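# Crack an egg, yolk to white bowl, shells to green

## Task

Break open the egg, tip its contents (a single firm yolk, with no white) into the white bowl, and drop both shell halves into the dark green waste bowl. At the end both bowls must be upright and everything in them at rest, held there by nothing the robot does. The shell splits around its middle if knocked there or pressed hard there (by a fingertip, the table or similar). Before the halves separate, pressing the same way closer to an end, or far harder anywhere, crushes the egg and the task fails. After the crack the halves can be pulled apart. Nothing may be put or knocked off the table. Finish by opening the hand and moving it away.

## Robot and tools

ROBOT. One six-joint arm carrying a five-fingered right hand, with a wrist force-torque sensor at the flange. Its joints have speed and acceleration limits, so a big move may still be incomplete when its result arrives. Objects may occasionally get a brief outside shove.

FRAMES. Scene frame: origin on the table surface beneath the arm base, +z up, +y to the left when facing along +x. Results report the hand point position (m), orientation quaternion (w,x,y,z) and velocities in this frame; at long reach the printed position may be slightly off. The hand point sits 0.05 m in front of the palm, where index pad and thumb tip meet in a pinch. Its own axes: +z along the extended fingers (which reach 0.06-0.07 m past it), +y out of the palm, +x across the palm toward the little finger. Across the palm the hand extends 0.08 m on the little-finger side, and 0.02 m (thumb in front of palm) up to 0.09 m on the thumb side. A wrist bracket on the little-finger side juts 0.03 m beyond the point along +y and 0.11 m across; it can collide.

ROW FORMAT. Every motion uses one row of 14 numbers, each in [-1, 1]: dx, dy, dz, rx, ry, rz, little, ring, middle, index, thumb_bend, thumb_turn, force_limit, speed. The first six are an OFFSET (not a pose) expressed in the hand point's own axes, measured from the hand point pose in the most recent result that shows it; before any such result in the scene, and for later calls inside the same reply, from wherever the robot is when the action begins. 1.0 equals 0.6 m for dx-dz and 180 degrees for rx-rz; rx, ry, rz form a single rotation vector. All-zero offsets pull the robot back to that reference pose; they do not mean wait. Finger values are targets: +1 straight/open, -1 curled shut. thumb_bend: +1 straight, -1 fully bent. thumb_turn: +1 beside the palm, -1 in front of it, facing the fingers. Approximate pinch: index -0.22, thumb_bend -0.75, thumb_turn -0.57. force_limit maps -1..+1 to roughly 0..10 N fingertip force at which a closing motor halts (0..15 N for the two thumb motors); it never limits opening. speed maps -1..+1 to near zero..full, full being 0.6 s for a whole finger travel. For a soft grip close at speed -0.9 or lower, since fast fingers overshoot the limit.

TOOLS.
execute_actions {actions, pictures}: actions holds at most one item. Empty list: just report state (with pictures). {rows, steps}: 1 to 15 rows, steps 9 to 15 (default 15), each step 1/30 s, one row per step, last row repeated; every row is an offset from the same reference pose, not from the row before. {steps} alone (up to 300): a wait counted from the previous result. pictures true forces camera images.
move {target, speed, stop_force}: target is one 14-number row as above. The hand point follows a straight path to it lasting 0.5-10 s (cut off at 10 s), rotating the shorter way. speed: 0.002-0.5 m/s, default 0.25; rotation capped at twice that in rad/s. Hand numbers are sent at the start. The path ignores obstacles; the real hand lags and may overshoot speed, especially with the arm stretched. stop_force (9-40 N, not allowed in the first 0.2 s) ends the path when the wrist sensor feels that much extra push along the target direction for 2 steps; the hand then backs up 2 steps and holds. Pressure may briefly be double, easing within a second. Only reliable when slow and not rotating; omit it when moving away from something being pressed. The result adds a move: line: done, off_target, moving, held, fault or contact, plus limits (paced = pose clipped, held = some steps blocked) and distance from target.
wait {seconds}: 0-10 s, sends nothing new.
zoom_image {camera, region [x0,y0,x1,y1]}: pixel box up to 504x504 from cam_head_left, cam_head_right, cam_high, cam_low (672x504) or cam_wrist (504x504, fisheye).
show_instructions {}: reference images.
finished_scene {scene}: ends and grades the scene; irreversible.

CONTROL DETAILS. Each step the commanded pose is clipped to 100 mm and 16 degrees from the measured pose; position is favoured over orientation; commands are smoothed with ~0.17 s lag. The last 9 steps of an action run after its result is taken, before the next action. After an action ends the arm goes only to the last clipped pose, so check where it is and send the remainder. A pose unreachable line or HELD marks steps the clearance check altered or blocked. Fingers keep moving to targets, then lock (holding at least 15 N). hand_measured, hand_stopped_by (moving, target, force, stalled, fault) and hand_load_n list six values in motor order; a lost grip shows as loads near zero. To squeeze harder, raise force_limit and send a more closed target; to loosen, send a more open one. Wrist force/torque are in hand axes, include noise and offsets of a few N, and saturate near 50 N.

AVOID. Joint torque over limits (wrist joints 24.9 N m) or 150 N outside force triggers a 10 s fault stop; the arm is stiff, so aim only barely past a firm contact, and move slowly when touching. Holding loads heats motors (warning at 70 C, braking at 85 C). Avoid drops, slams, hard pushes, crushing the egg, tipping bowls and knocking items off the table.

Each tool is called as name(argument=value, ...), one argument or row to a line, values as JSON.

Reference images:

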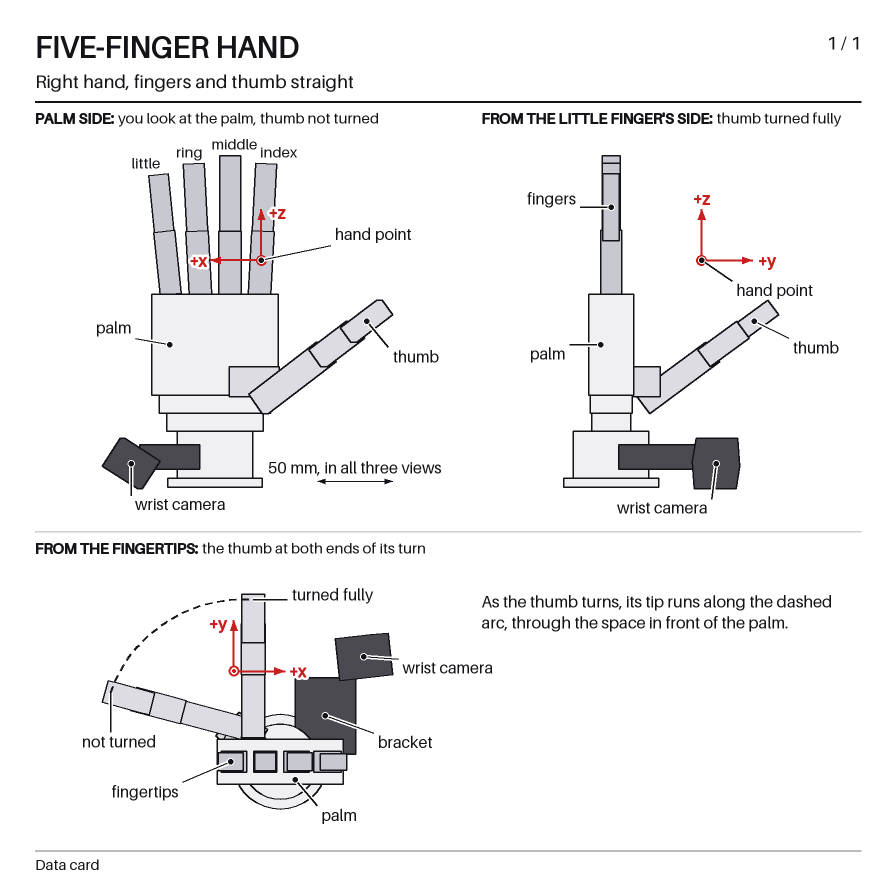

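## Session

execute_actions(
  actions=[],
)

Scene clock: 0.00 s of 6600.00 s.
end_effector_position=(+0.6553, +0.0522, +0.3653) hand_measured=(+1.000, +1.000, +1.000, +1.000, +1.000, +1.000) hand_load_n=(+0.0, +0.0, +0.0, +0.0, +0.0, +0.0) hand_stopped_by=(target, target, target, target, target, target) hand_force_limit=0.00 hand_speed=-0.80 end_effector_quat_wxyz=(+0.572, +0.450, +0.679, -0.097) end_effector_velocity=(+0.000, -0.001, +0.000) end_effector_angular_velocity=(+0.000, -0.001, -0.002)
Joint positions: [ 0.226 -0.723  1.966 -1.438  2.439 -1.48 ]
Joint velocities: [-0.    -0.    -0.    -0.001  0.001  0.   ]
Joint torques (N m, as the arm reports them, + toward a larger angle): no reading
Wrist force (N, on the end effector, along its own x y z axes, offset not removed): no reading
Wrist torque (N m, same axes, about the end effector's origin, offset not removed): no reading
Hand target: +0.655, +0.052, +0.365; +0.572, +0.450, +0.679, -0.097

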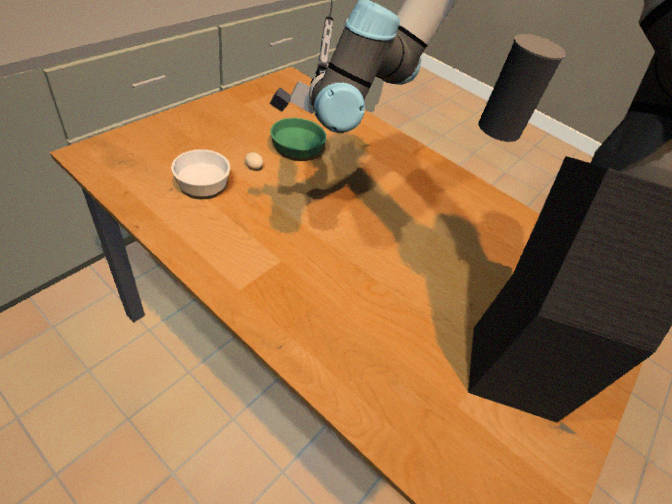

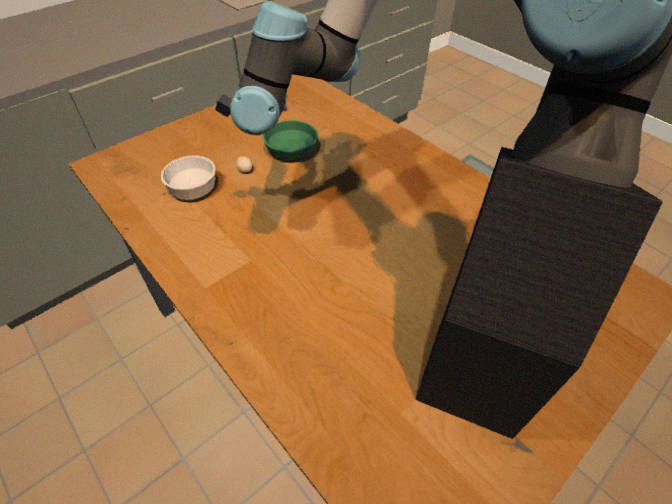

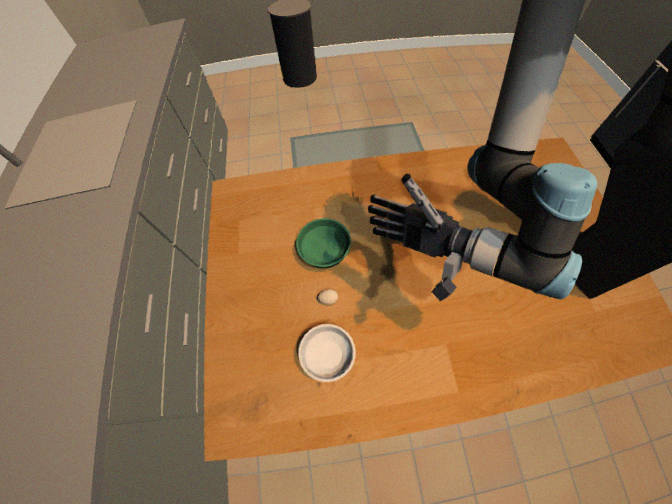

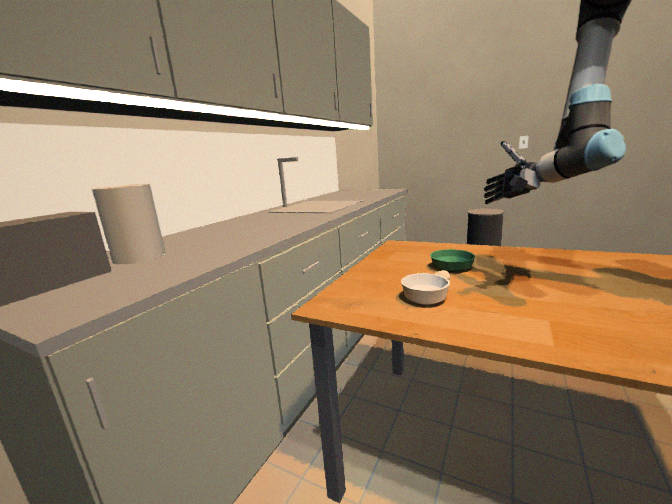

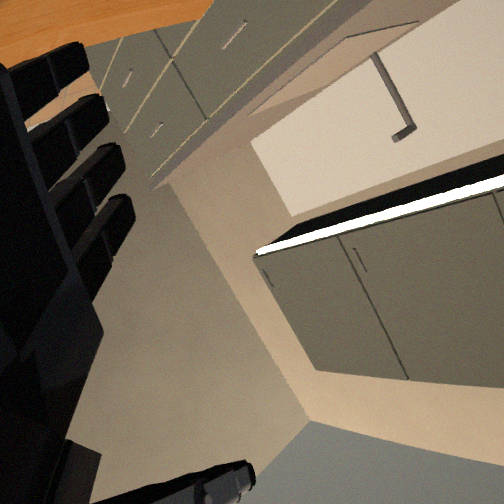

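zoom_image(
  camera="cam_high",
  region=[250, 210, 410, 390],
)

zoom_image(
  camera="cam_head_left",
  region=[160, 100, 340, 210],
)

Region (250, 210, 410, 390) of cam_high's 672x504 image, scaled by 2.800, with more detail than that image has.

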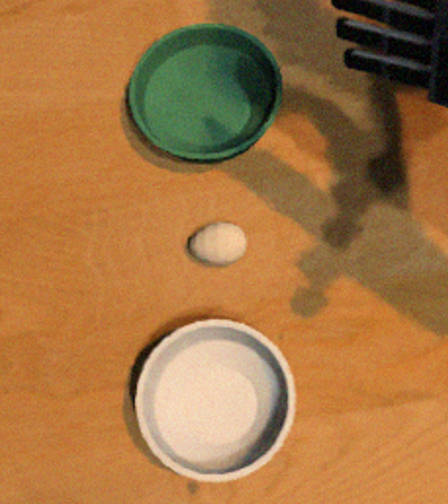

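Region (160, 100, 340, 210) of cam_head_left's 672x504 image, scaled by 2.800, with more detail than that image has.

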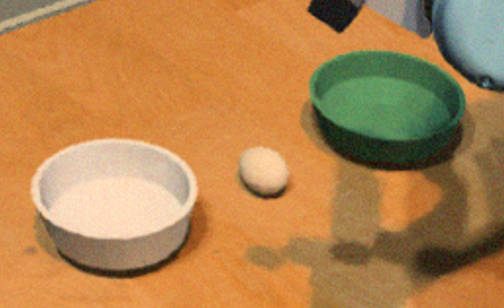

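move(
  target=[0.322,0.025,0.224,0.122,0.256,-0.456,-1,-1,0.4,0.4,0.2,-1,-0.5,0],
)

Scene clock: 5.83 s of 6600.00 s.
end_effector_position=(+0.7690, +0.0705, +0.1603) hand_measured=(-1.000, -1.000, +0.400, +0.400, +0.200, -1.000) hand_load_n=(+0.0, +0.0, +0.0, +0.0, +0.0, +0.0) hand_stopped_by=(target, target, target, target, target, target) hand_force_limit=-0.50 hand_speed=0.00 end_effector_quat_wxyz=(+0.061, -0.018, +0.927, -0.370) end_effector_velocity=(+0.003, +0.001, -0.002) end_effector_angular_velocity=(+0.006, -0.003, +0.004)
Joint positions: [ 0.194  0.11   0.043  0.929  2.776 -1.82 ]
Joint velocities: [-0.002  0.035 -0.074  0.028 -0.007 -0.012]
Joint torques (N m, as the arm reports them, + toward a larger angle): [ 17.76 -47.16 -18.73   3.61  -1.19  -1.33]
Wrist force (N, on the end effector, along its own x y z axes, offset not removed): [1.9 0.4 -2.6]
Wrist torque (N m, same axes, about the end effector's origin, offset not removed): [0.28 -0.04 0.08]
Hand target: +0.769, +0.070, +0.160; +0.062, -0.018, +0.927, -0.370
Off the commanded pose: 0.001 m, 7 deg.
elbow stopped short: the move would have taken joint 3 (elbow) straighter than the controller allows; a more bent joint 3 avoids this.
Kept back: nothing.
move: off_target
camera_calibration (this result's frames):
cam_wrist: T_world_to_cam=[[0.130899, 0.73813, -0.661838, -0.0471069], [0.77186, 0.343078, 0.535285, -0.708027], [0.622172, -0.580914, -0.524824, -0.222041], [0, 0, 0, 1]] pos_world=[0.690811, 0.148693, 0.231287]

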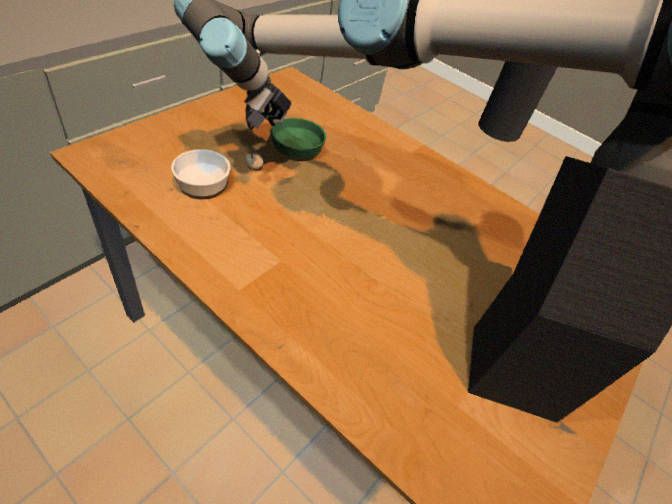

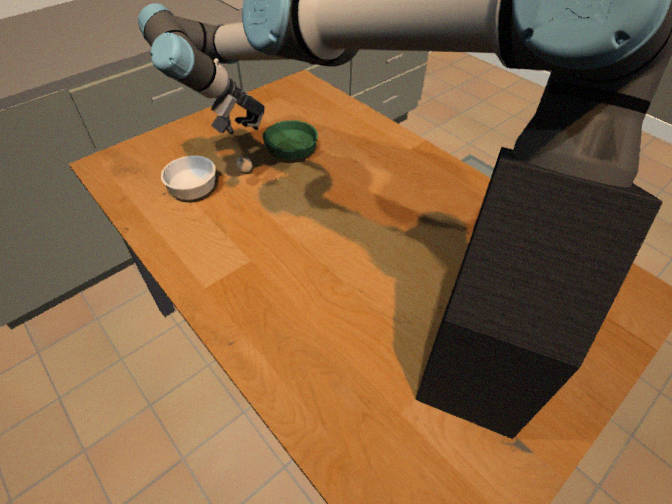

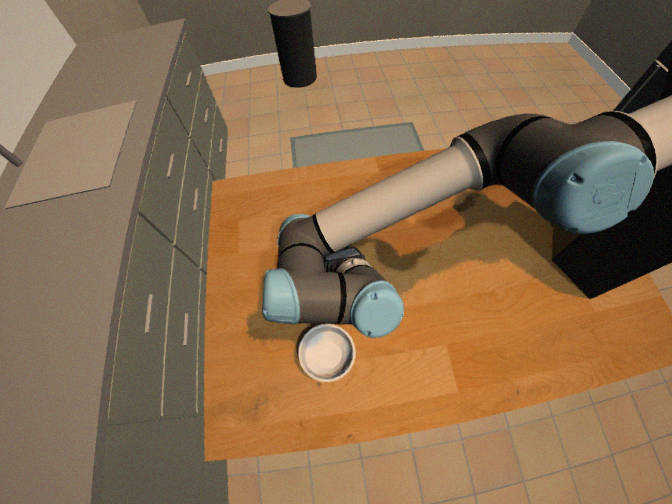

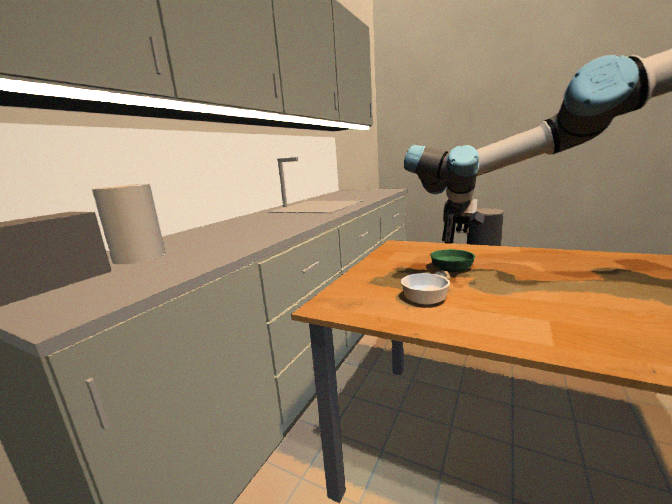

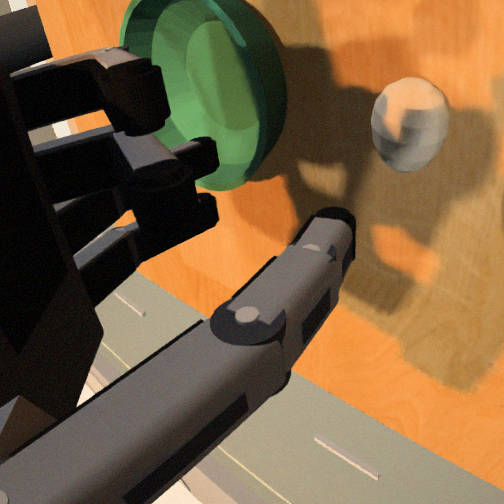

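move(
  target=[0.16,-0.03,-0.03,-0.05,-0.344,-0.36,-1,-1,0.4,0.4,0.2,-1,-0.5,0],
)

Scene clock: 10.80 s of 6600.00 s.
end_effector_position=(+0.6717, +0.0619, +0.1759) hand_measured=(-1.000, -1.000, +0.400, +0.400, +0.200, -1.000) hand_load_n=(+0.0, +0.0, +0.0, +0.0, +0.0, +0.0) hand_stopped_by=(target, target, target, target, target, target) hand_force_limit=-0.50 hand_speed=0.00 end_effector_quat_wxyz=(-0.304, +0.668, -0.643, +0.219) end_effector_velocity=(-0.000, -0.000, +0.000) end_effector_angular_velocity=(+0.001, +0.000, +0.015)
Joint positions: [-0.112 -0.735  1.561 -0.241  1.541 -3.598]
Joint velocities: [-0.003 -0.    -0.003  0.01  -0.012 -0.011]
Joint torques (N m, as the arm reports them, + toward a larger angle): [  7.   -42.43 -11.28   2.59  -2.79  -1.33]
Wrist force (N, on the end effector, along its own x y z axes, offset not removed): [0.6 3.6 -0.5]
Wrist torque (N m, same axes, about the end effector's origin, offset not removed): [0.31 -0.06 0.19]
Hand target: +0.672, +0.062, +0.176; -0.304, +0.669, -0.642, +0.219
Off the commanded pose: 0.001 m, 0 deg.
Kept back: nothing.
move: done; limits=paced
camera_calibration (this result's frames):
cam_wrist: T_world_to_cam=[[-0.738814, 0.129316, -0.661385, 0.604119], [-0.342042, 0.773655, 0.533353, 0.0835245], [0.580655, 0.62027, -0.527356, -0.204311], [0, 0, 0, 1]] pos_world=[0.593535, -0.0160133, 0.247263]

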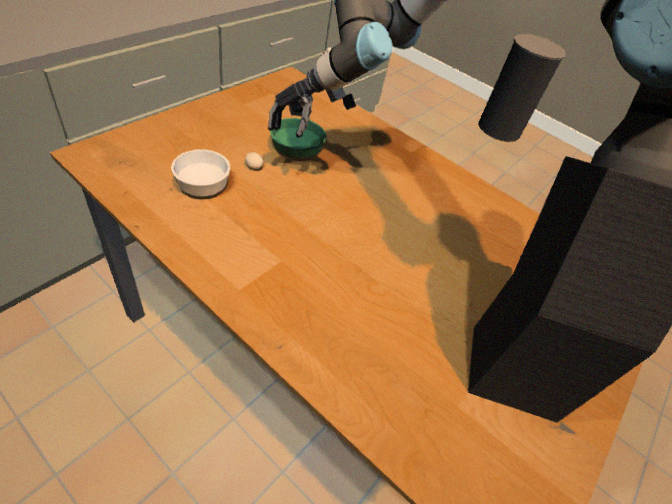

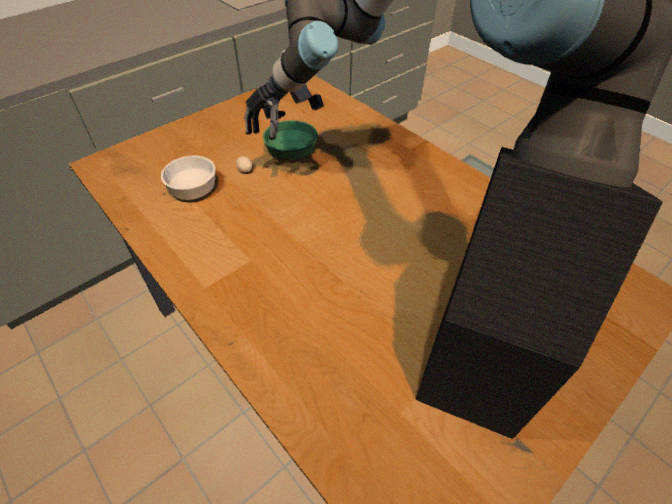

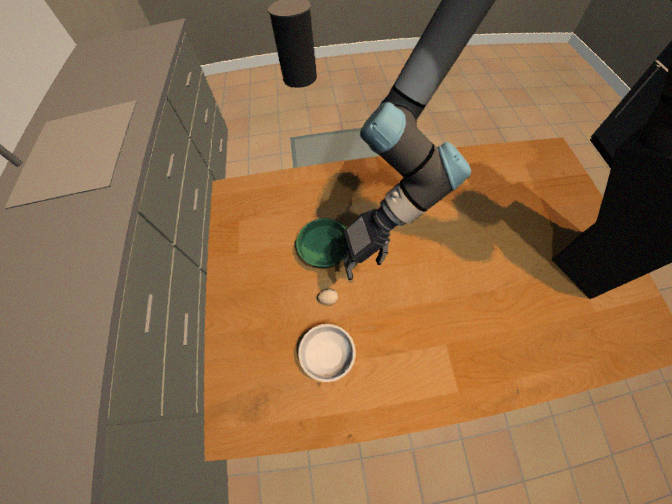

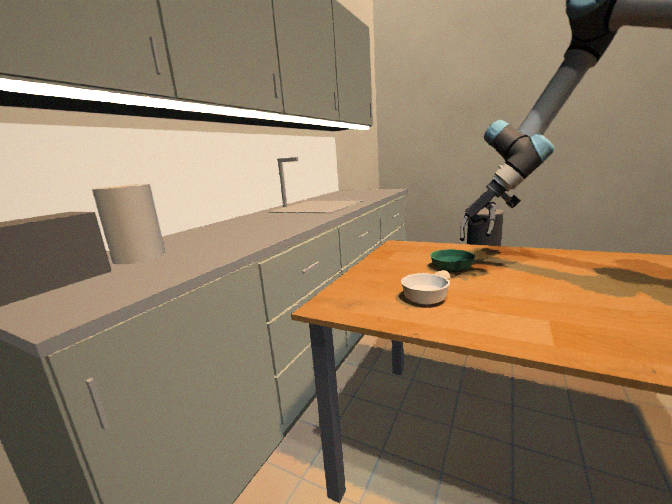

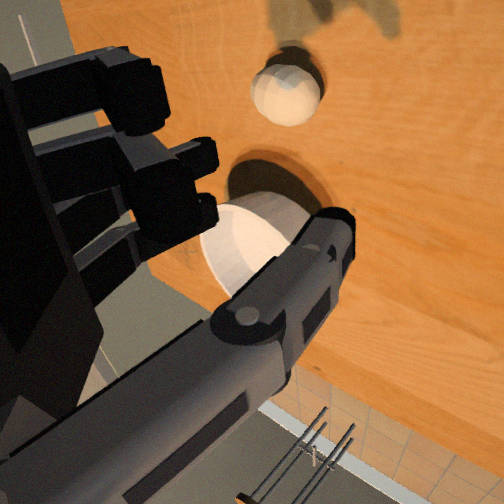

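zoom_image(
  camera="cam_low",
  region=[430, 170, 550, 260],
)

Region (430, 170, 550, 260) of cam_low's 672x504 image, scaled by 4.200, with more detail than that image has; it fills the top 378 rows of this view, and the rest is white.

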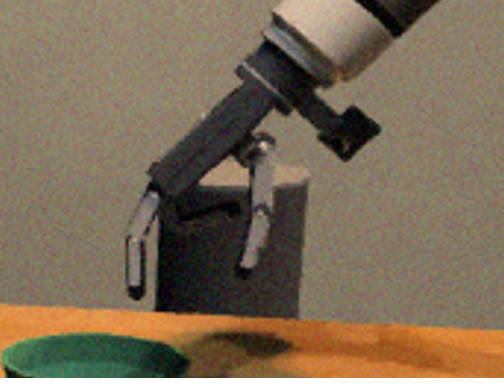

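move(
  target=[0.025,-0.031,0.179,0.096,-0.276,-0.405,-1,-1,0.4,0.4,0.2,-1,-0.5,0],
)

Scene clock: 15.47 s of 6600.00 s.
end_effector_position=(+0.7584, +0.0609, +0.1098) hand_measured=(-1.000, -1.000, +0.400, +0.400, +0.200, -1.000) hand_load_n=(+0.0, +0.0, +0.0, +0.0, +0.0, +0.0) hand_stopped_by=(target, target, target, target, target, target) hand_force_limit=-0.50 hand_speed=0.00 end_effector_quat_wxyz=(-0.429, +0.886, +0.075, +0.160) end_effector_velocity=(+0.003, -0.001, -0.000) end_effector_angular_velocity=(+0.003, +0.009, +0.017)
Joint positions: [-0.212  0.023  0.111  1.203  0.972 -5.295]
Joint velocities: [ 0.     0.165 -0.346  0.204  0.002 -0.015]
Joint torques (N m, as the arm reports them, + toward a larger angle): [ 39.39 -45.09 -18.93   4.13   1.07  -1.38]
Wrist force (N, on the end effector, along its own x y z axes, offset not removed): [0.7 -1.9 -1.1]
Wrist torque (N m, same axes, about the end effector's origin, offset not removed): [-0.37 0.06 0.00]
Hand target: +0.759, +0.061, +0.110; -0.429, +0.886, +0.076, +0.159
Off the commanded pose: 0.002 m, 1 deg.
Kept back: nothing.
move: done
camera_calibration (this result's frames):
cam_wrist: T_world_to_cam=[[0.152082, -0.626043, -0.764814, 0.00628239], [-0.937441, -0.336555, 0.0890809, 0.717121], [-0.313171, 0.703421, -0.638062, 0.396078], [0, 0, 0, 1]] pos_world=[0.795343, -0.0333258, 0.193646]

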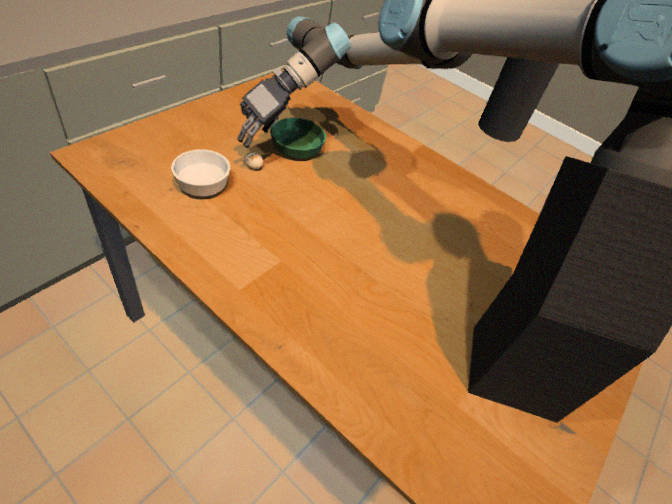

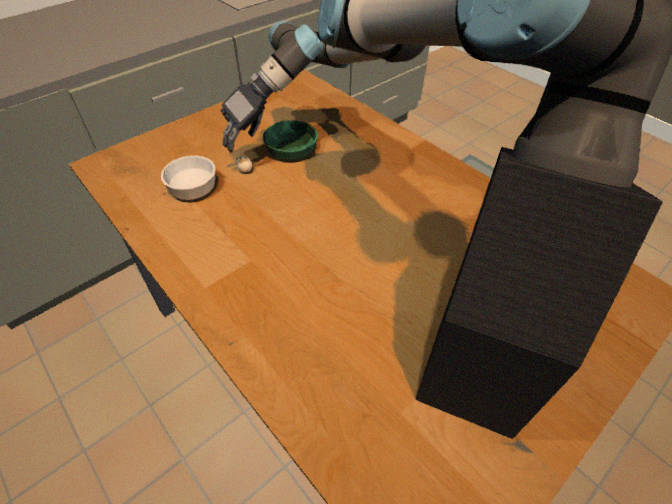

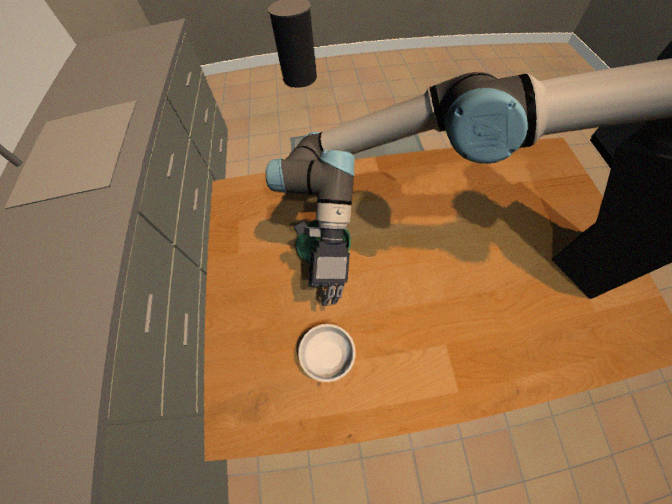

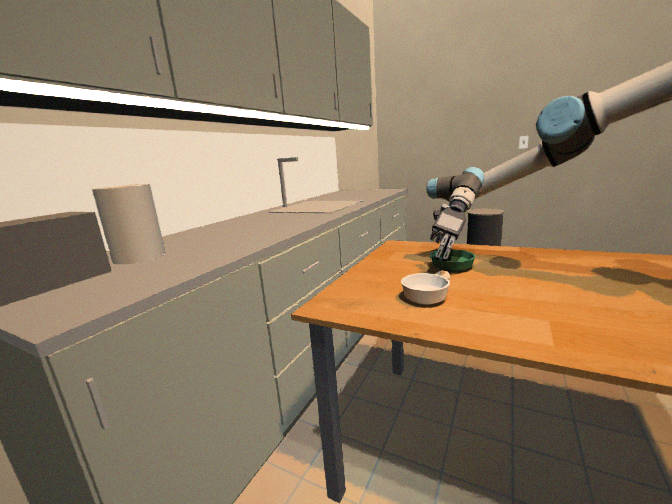

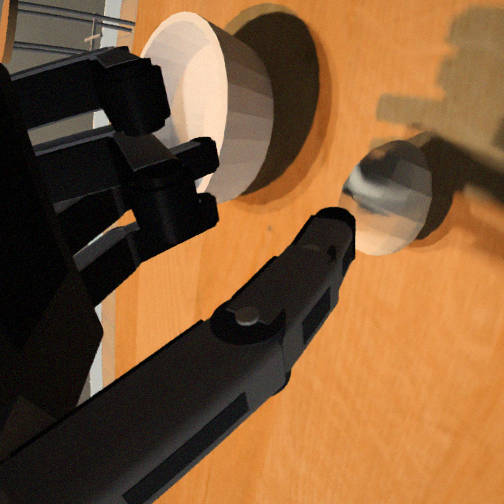

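move(
  target=[-0.047,-0.013,-0.01,-0.027,0.163,-0.085,-1,-1,0.4,0.4,0.2,-1,-0.5,0],
  speed=0.15,
)

Scene clock: 18.30 s of 6600.00 s.
end_effector_position=(+0.7287, +0.0610, +0.1095) hand_measured=(-1.000, -1.000, +0.400, +0.400, +0.200, -1.000) hand_load_n=(+0.0, +0.0, +0.0, +0.0, +0.0, +0.0) hand_stopped_by=(target, target, target, target, target, target) hand_force_limit=-0.50 hand_speed=0.00 end_effector_quat_wxyz=(-0.372, +0.816, +0.074, +0.436) end_effector_velocity=(-0.000, +0.000, -0.000) end_effector_angular_velocity=(+0.000, -0.012, -0.009)
Joint positions: [-0.305 -0.45   1.296 -0.076  0.72  -5.245]
Joint velocities: [-0.001 -0.003  0.015 -0.032 -0.004  0.01 ]
Joint torques (N m, as the arm reports them, + toward a larger angle): [  9.7  -56.86   2.49   0.59  -3.35   1.87]
Wrist force (N, on the end effector, along its own x y z axes, offset not removed): [1.3 5.4 0.0]
Wrist torque (N m, same axes, about the end effector's origin, offset not removed): [0.78 -0.33 0.20]
Hand target: +0.729, +0.061, +0.109; -0.372, +0.816, +0.073, +0.437
Off the commanded pose: 0.000 m, 0 deg.
Kept back: nothing.
move: done
camera_calibration (this result's frames):
cam_wrist: T_world_to_cam=[[0.358345, -0.691509, -0.627219, -0.150769], [-0.906882, -0.0982866, -0.409762, 0.707155], [0.221707, 0.71565, -0.662338, -0.00138264], [0, 0, 0, 1]] pos_world=[0.69564, -0.033765, 0.194284]

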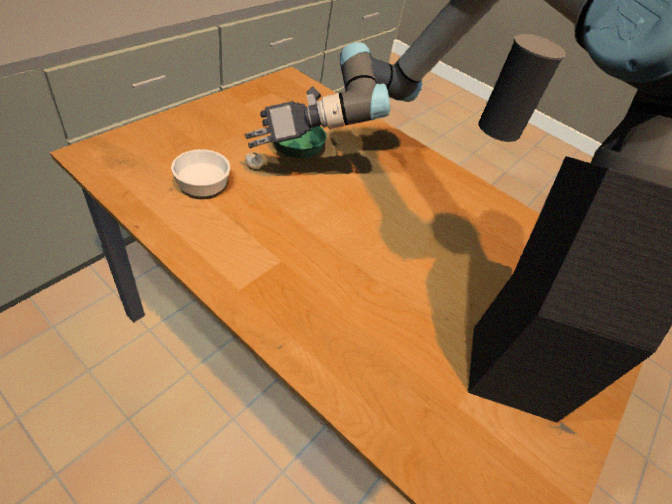

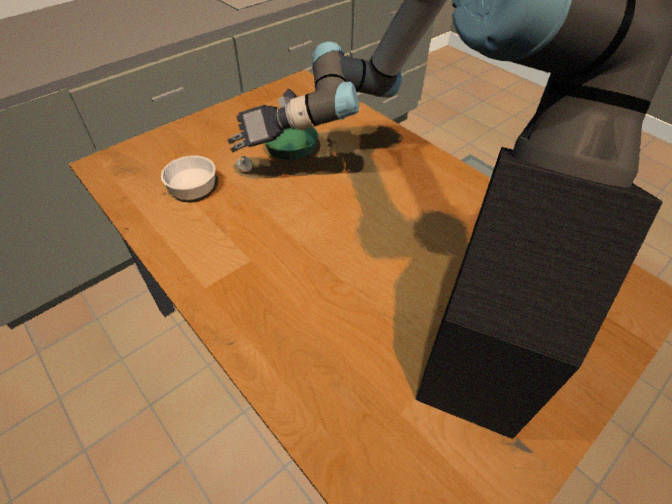

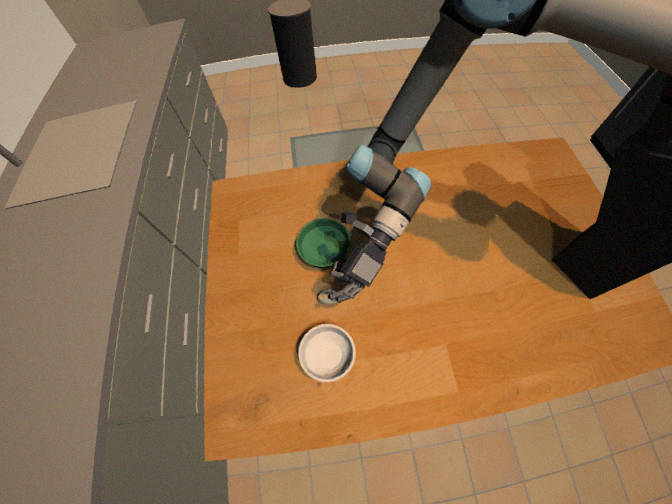

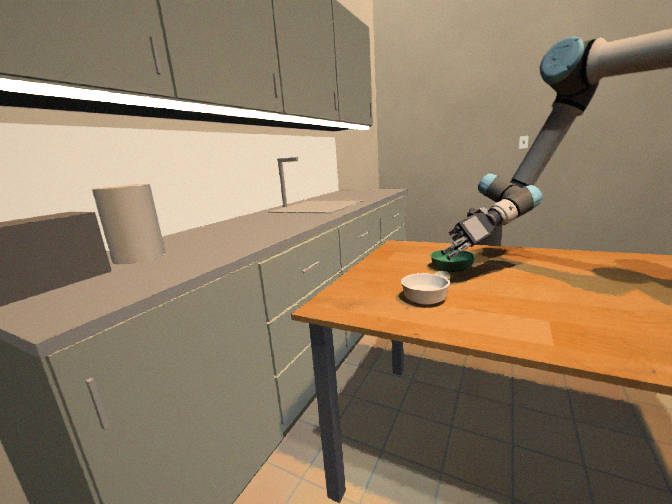

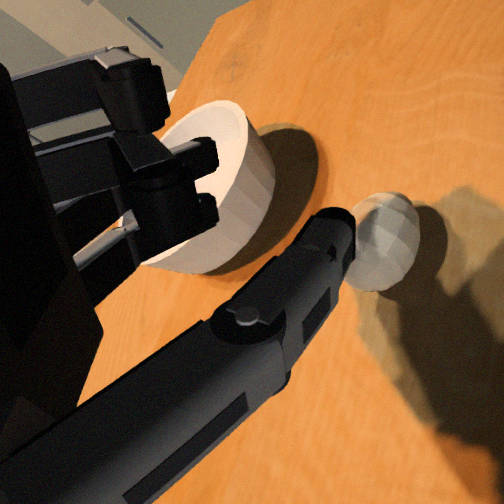

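move(
  target=[-0.084,0.02,0.033,0,0,0,-1,-1,0.45,0.45,0.6,-1,-0.5,0],
  speed=0.1,
)

zoom_image(
  camera="cam_high",
  region=[280, 230, 400, 340],
)

Scene clock: 20.07 s of 6600.00 s.
end_effector_position=(+0.7163, +0.0761, +0.0578) hand_measured=(-1.000, -1.000, +0.450, +0.450, +0.600, -1.000) hand_load_n=(+0.0, +0.0, +0.0, +0.0, +0.0, +0.0) hand_stopped_by=(target, target, target, target, target, target) hand_force_limit=-0.50 hand_speed=0.00 end_effector_quat_wxyz=(-0.372, +0.816, +0.074, +0.436) end_effector_velocity=(-0.001, +0.000, -0.003) end_effector_angular_velocity=(-0.001, +0.002, -0.000)
Joint positions: [-0.32  -0.343  1.242 -0.117  0.709 -5.261]
Joint velocities: [-0.     0.005 -0.004  0.     0.002 -0.001]
Joint torques (N m, as the arm reports them, + toward a larger angle): [  9.89 -39.51  -7.54   0.7   -3.42  -1.43]
Wrist force (N, on the end effector, along its own x y z axes, offset not removed): [-0.2 1.8 0.1]
Wrist torque (N m, same axes, about the end effector's origin, offset not removed): [0.31 0.10 -0.07]
Hand target: +0.716, +0.076, +0.058; -0.372, +0.816, +0.074, +0.436
Off the commanded pose: 0.000 m, 0 deg.
Kept back: nothing.
move: done
camera_calibration (this result's frames):
cam_wrist: T_world_to_cam=[[0.358345, -0.691526, -0.627201, -0.168308], [-0.906883, -0.0983009, -0.409756, 0.676208], [0.221703, 0.715632, -0.662359, -0.0436145], [0, 0, 0, 1]] pos_world=[0.683223, -0.0187055, 0.142629]

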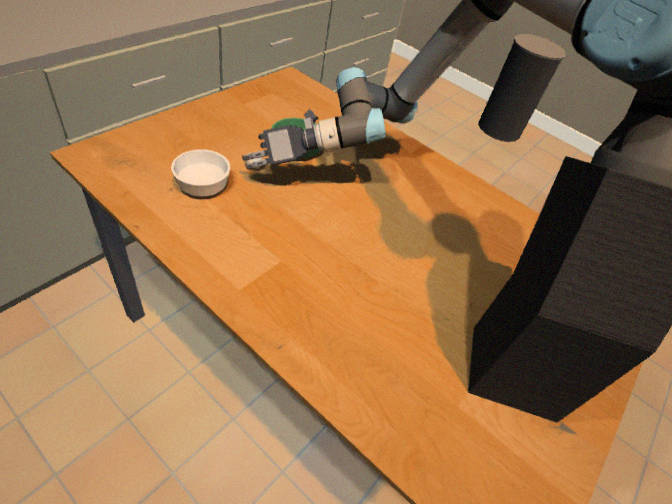

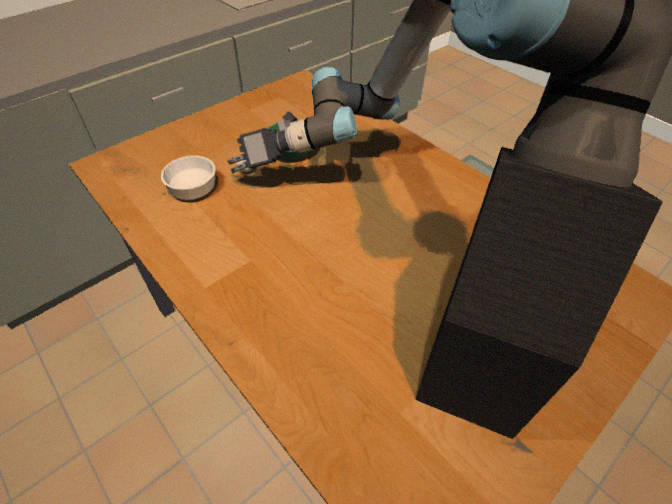

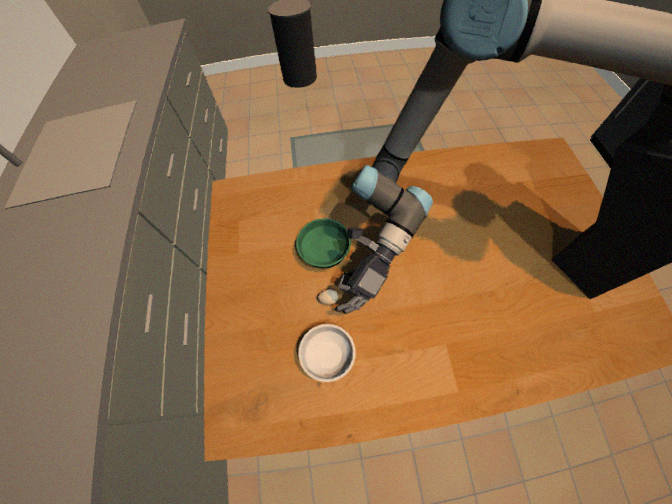

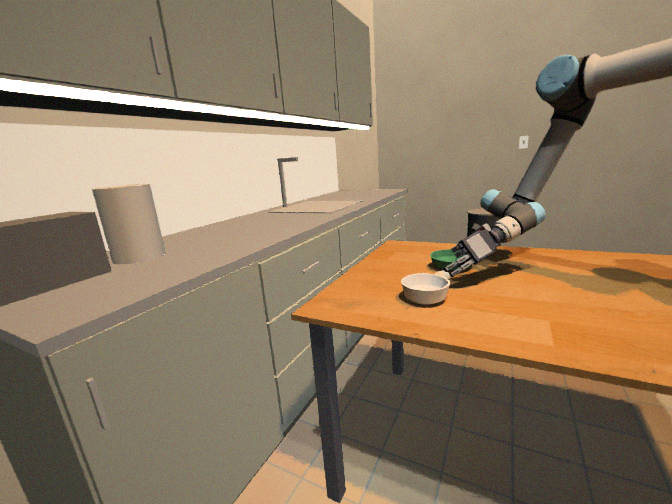

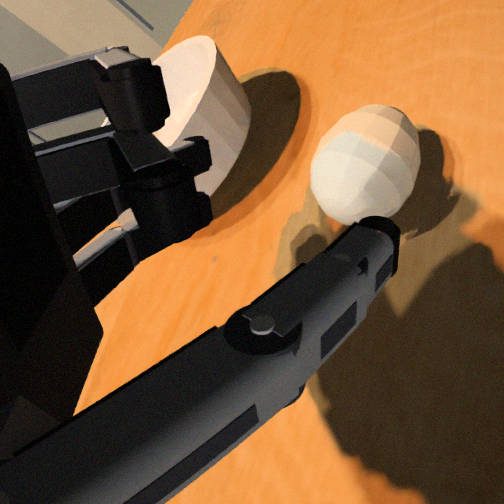

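Region (280, 230, 400, 340) of cam_high's 672x504 image, scaled by 4.200, with more detail than that image has; it fills the top 462 rows of this view, and the rest is white.

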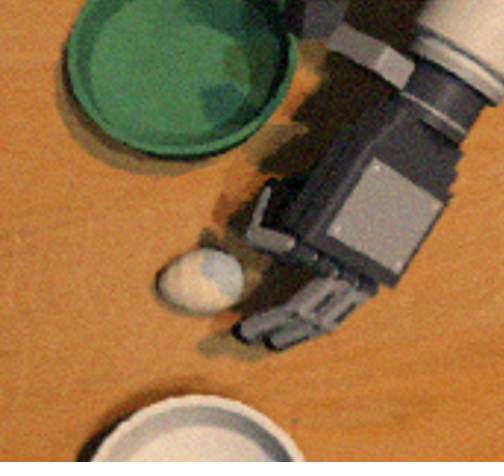

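move(
  target=[0.007,0.064,0.05,0,0,0,-1,-1,0.45,0.45,0.6,-1,-0.5,0],
  speed=0.03,
)

zoom_image(
  camera="cam_high",
  region=[280, 230, 400, 340],
)

zoom_image(
  camera="cam_head_left",
  region=[210, 110, 330, 200],
)

Scene clock: 22.63 s of 6600.00 s.
end_effector_position=(+0.7554, +0.0681, +0.0299) hand_measured=(-1.000, -1.000, +0.450, +0.450, +0.600, -1.000) hand_load_n=(+0.0, +0.0, +0.0, +0.0, +0.0, +0.0) hand_stopped_by=(target, target, target, target, target, target) hand_force_limit=-0.50 hand_speed=0.00 end_effector_quat_wxyz=(-0.372, +0.816, +0.073, +0.436) end_effector_velocity=(+0.001, +0.000, -0.002) end_effector_angular_velocity=(+0.002, +0.001, +0.001)
Joint positions: [-0.315 -0.236  1.019 -0.005  0.713 -5.256]
Joint velocities: [ 0.     0.007 -0.012  0.007 -0.001 -0.   ]
Joint torques (N m, as the arm reports them, + toward a larger angle): [ 36.08 -39.56 -10.82   3.15   0.4   -1.36]
Wrist force (N, on the end effector, along its own x y z axes, offset not removed): [0.7 0.6 -2.9]
Wrist torque (N m, same axes, about the end effector's origin, offset not removed): [0.28 0.00 -0.10]
Hand target: +0.756, +0.068, +0.030; -0.372, +0.816, +0.074, +0.436
Off the commanded pose: 0.000 m, 0 deg.
Kept back: nothing.
move: done
camera_calibration (this result's frames):
cam_wrist: T_world_to_cam=[[0.358125, -0.69153, -0.627322, -0.205123], [-0.906957, -0.0980777, -0.409646, 0.69951], [0.221756, 0.715659, -0.662312, -0.0650933], [0, 0, 0, 1]] pos_world=[0.72232, -0.026658, 0.114761]

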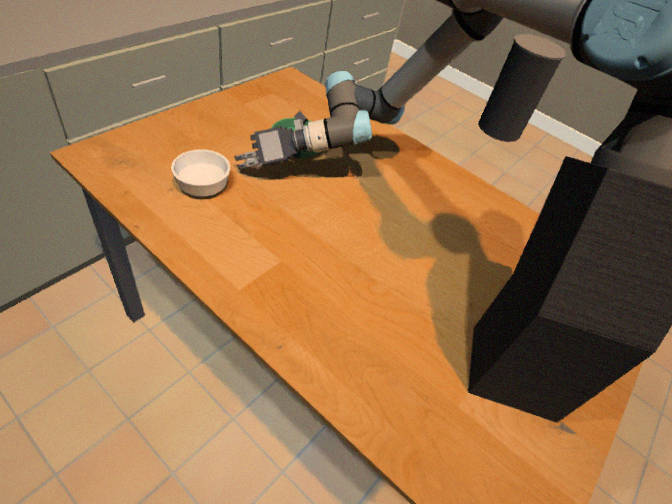

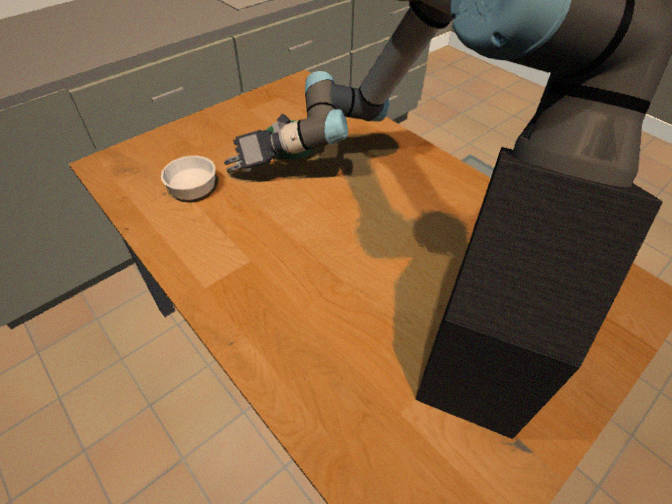

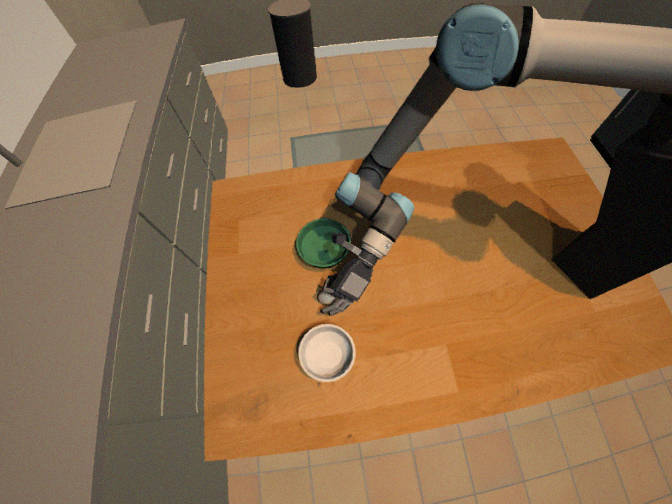

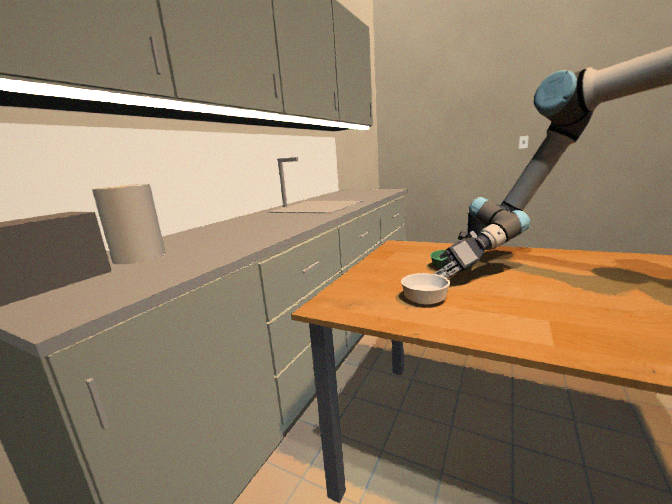

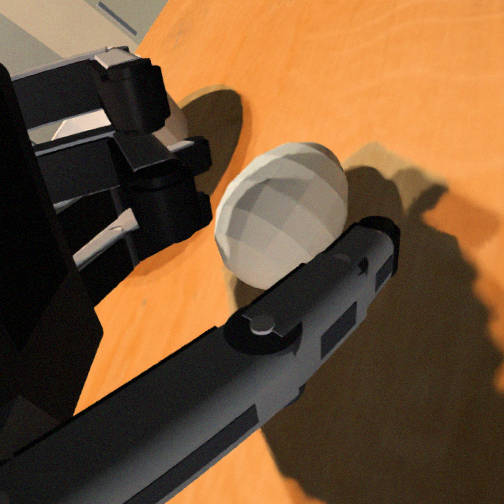

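Region (280, 230, 400, 340) of cam_high's 672x504 image, scaled by 4.200, with more detail than that image has; it fills the top 462 rows of this view, and the rest is white.

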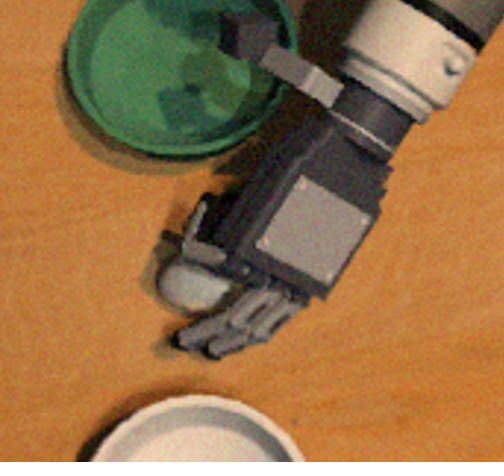

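Region (210, 110, 330, 200) of cam_head_left's 672x504 image, scaled by 4.200, with more detail than that image has; it fills the top 378 rows of this view, and the rest is white.

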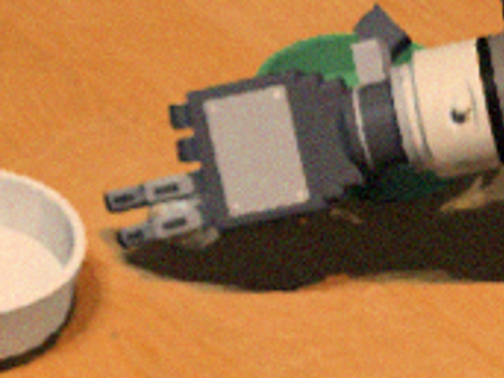

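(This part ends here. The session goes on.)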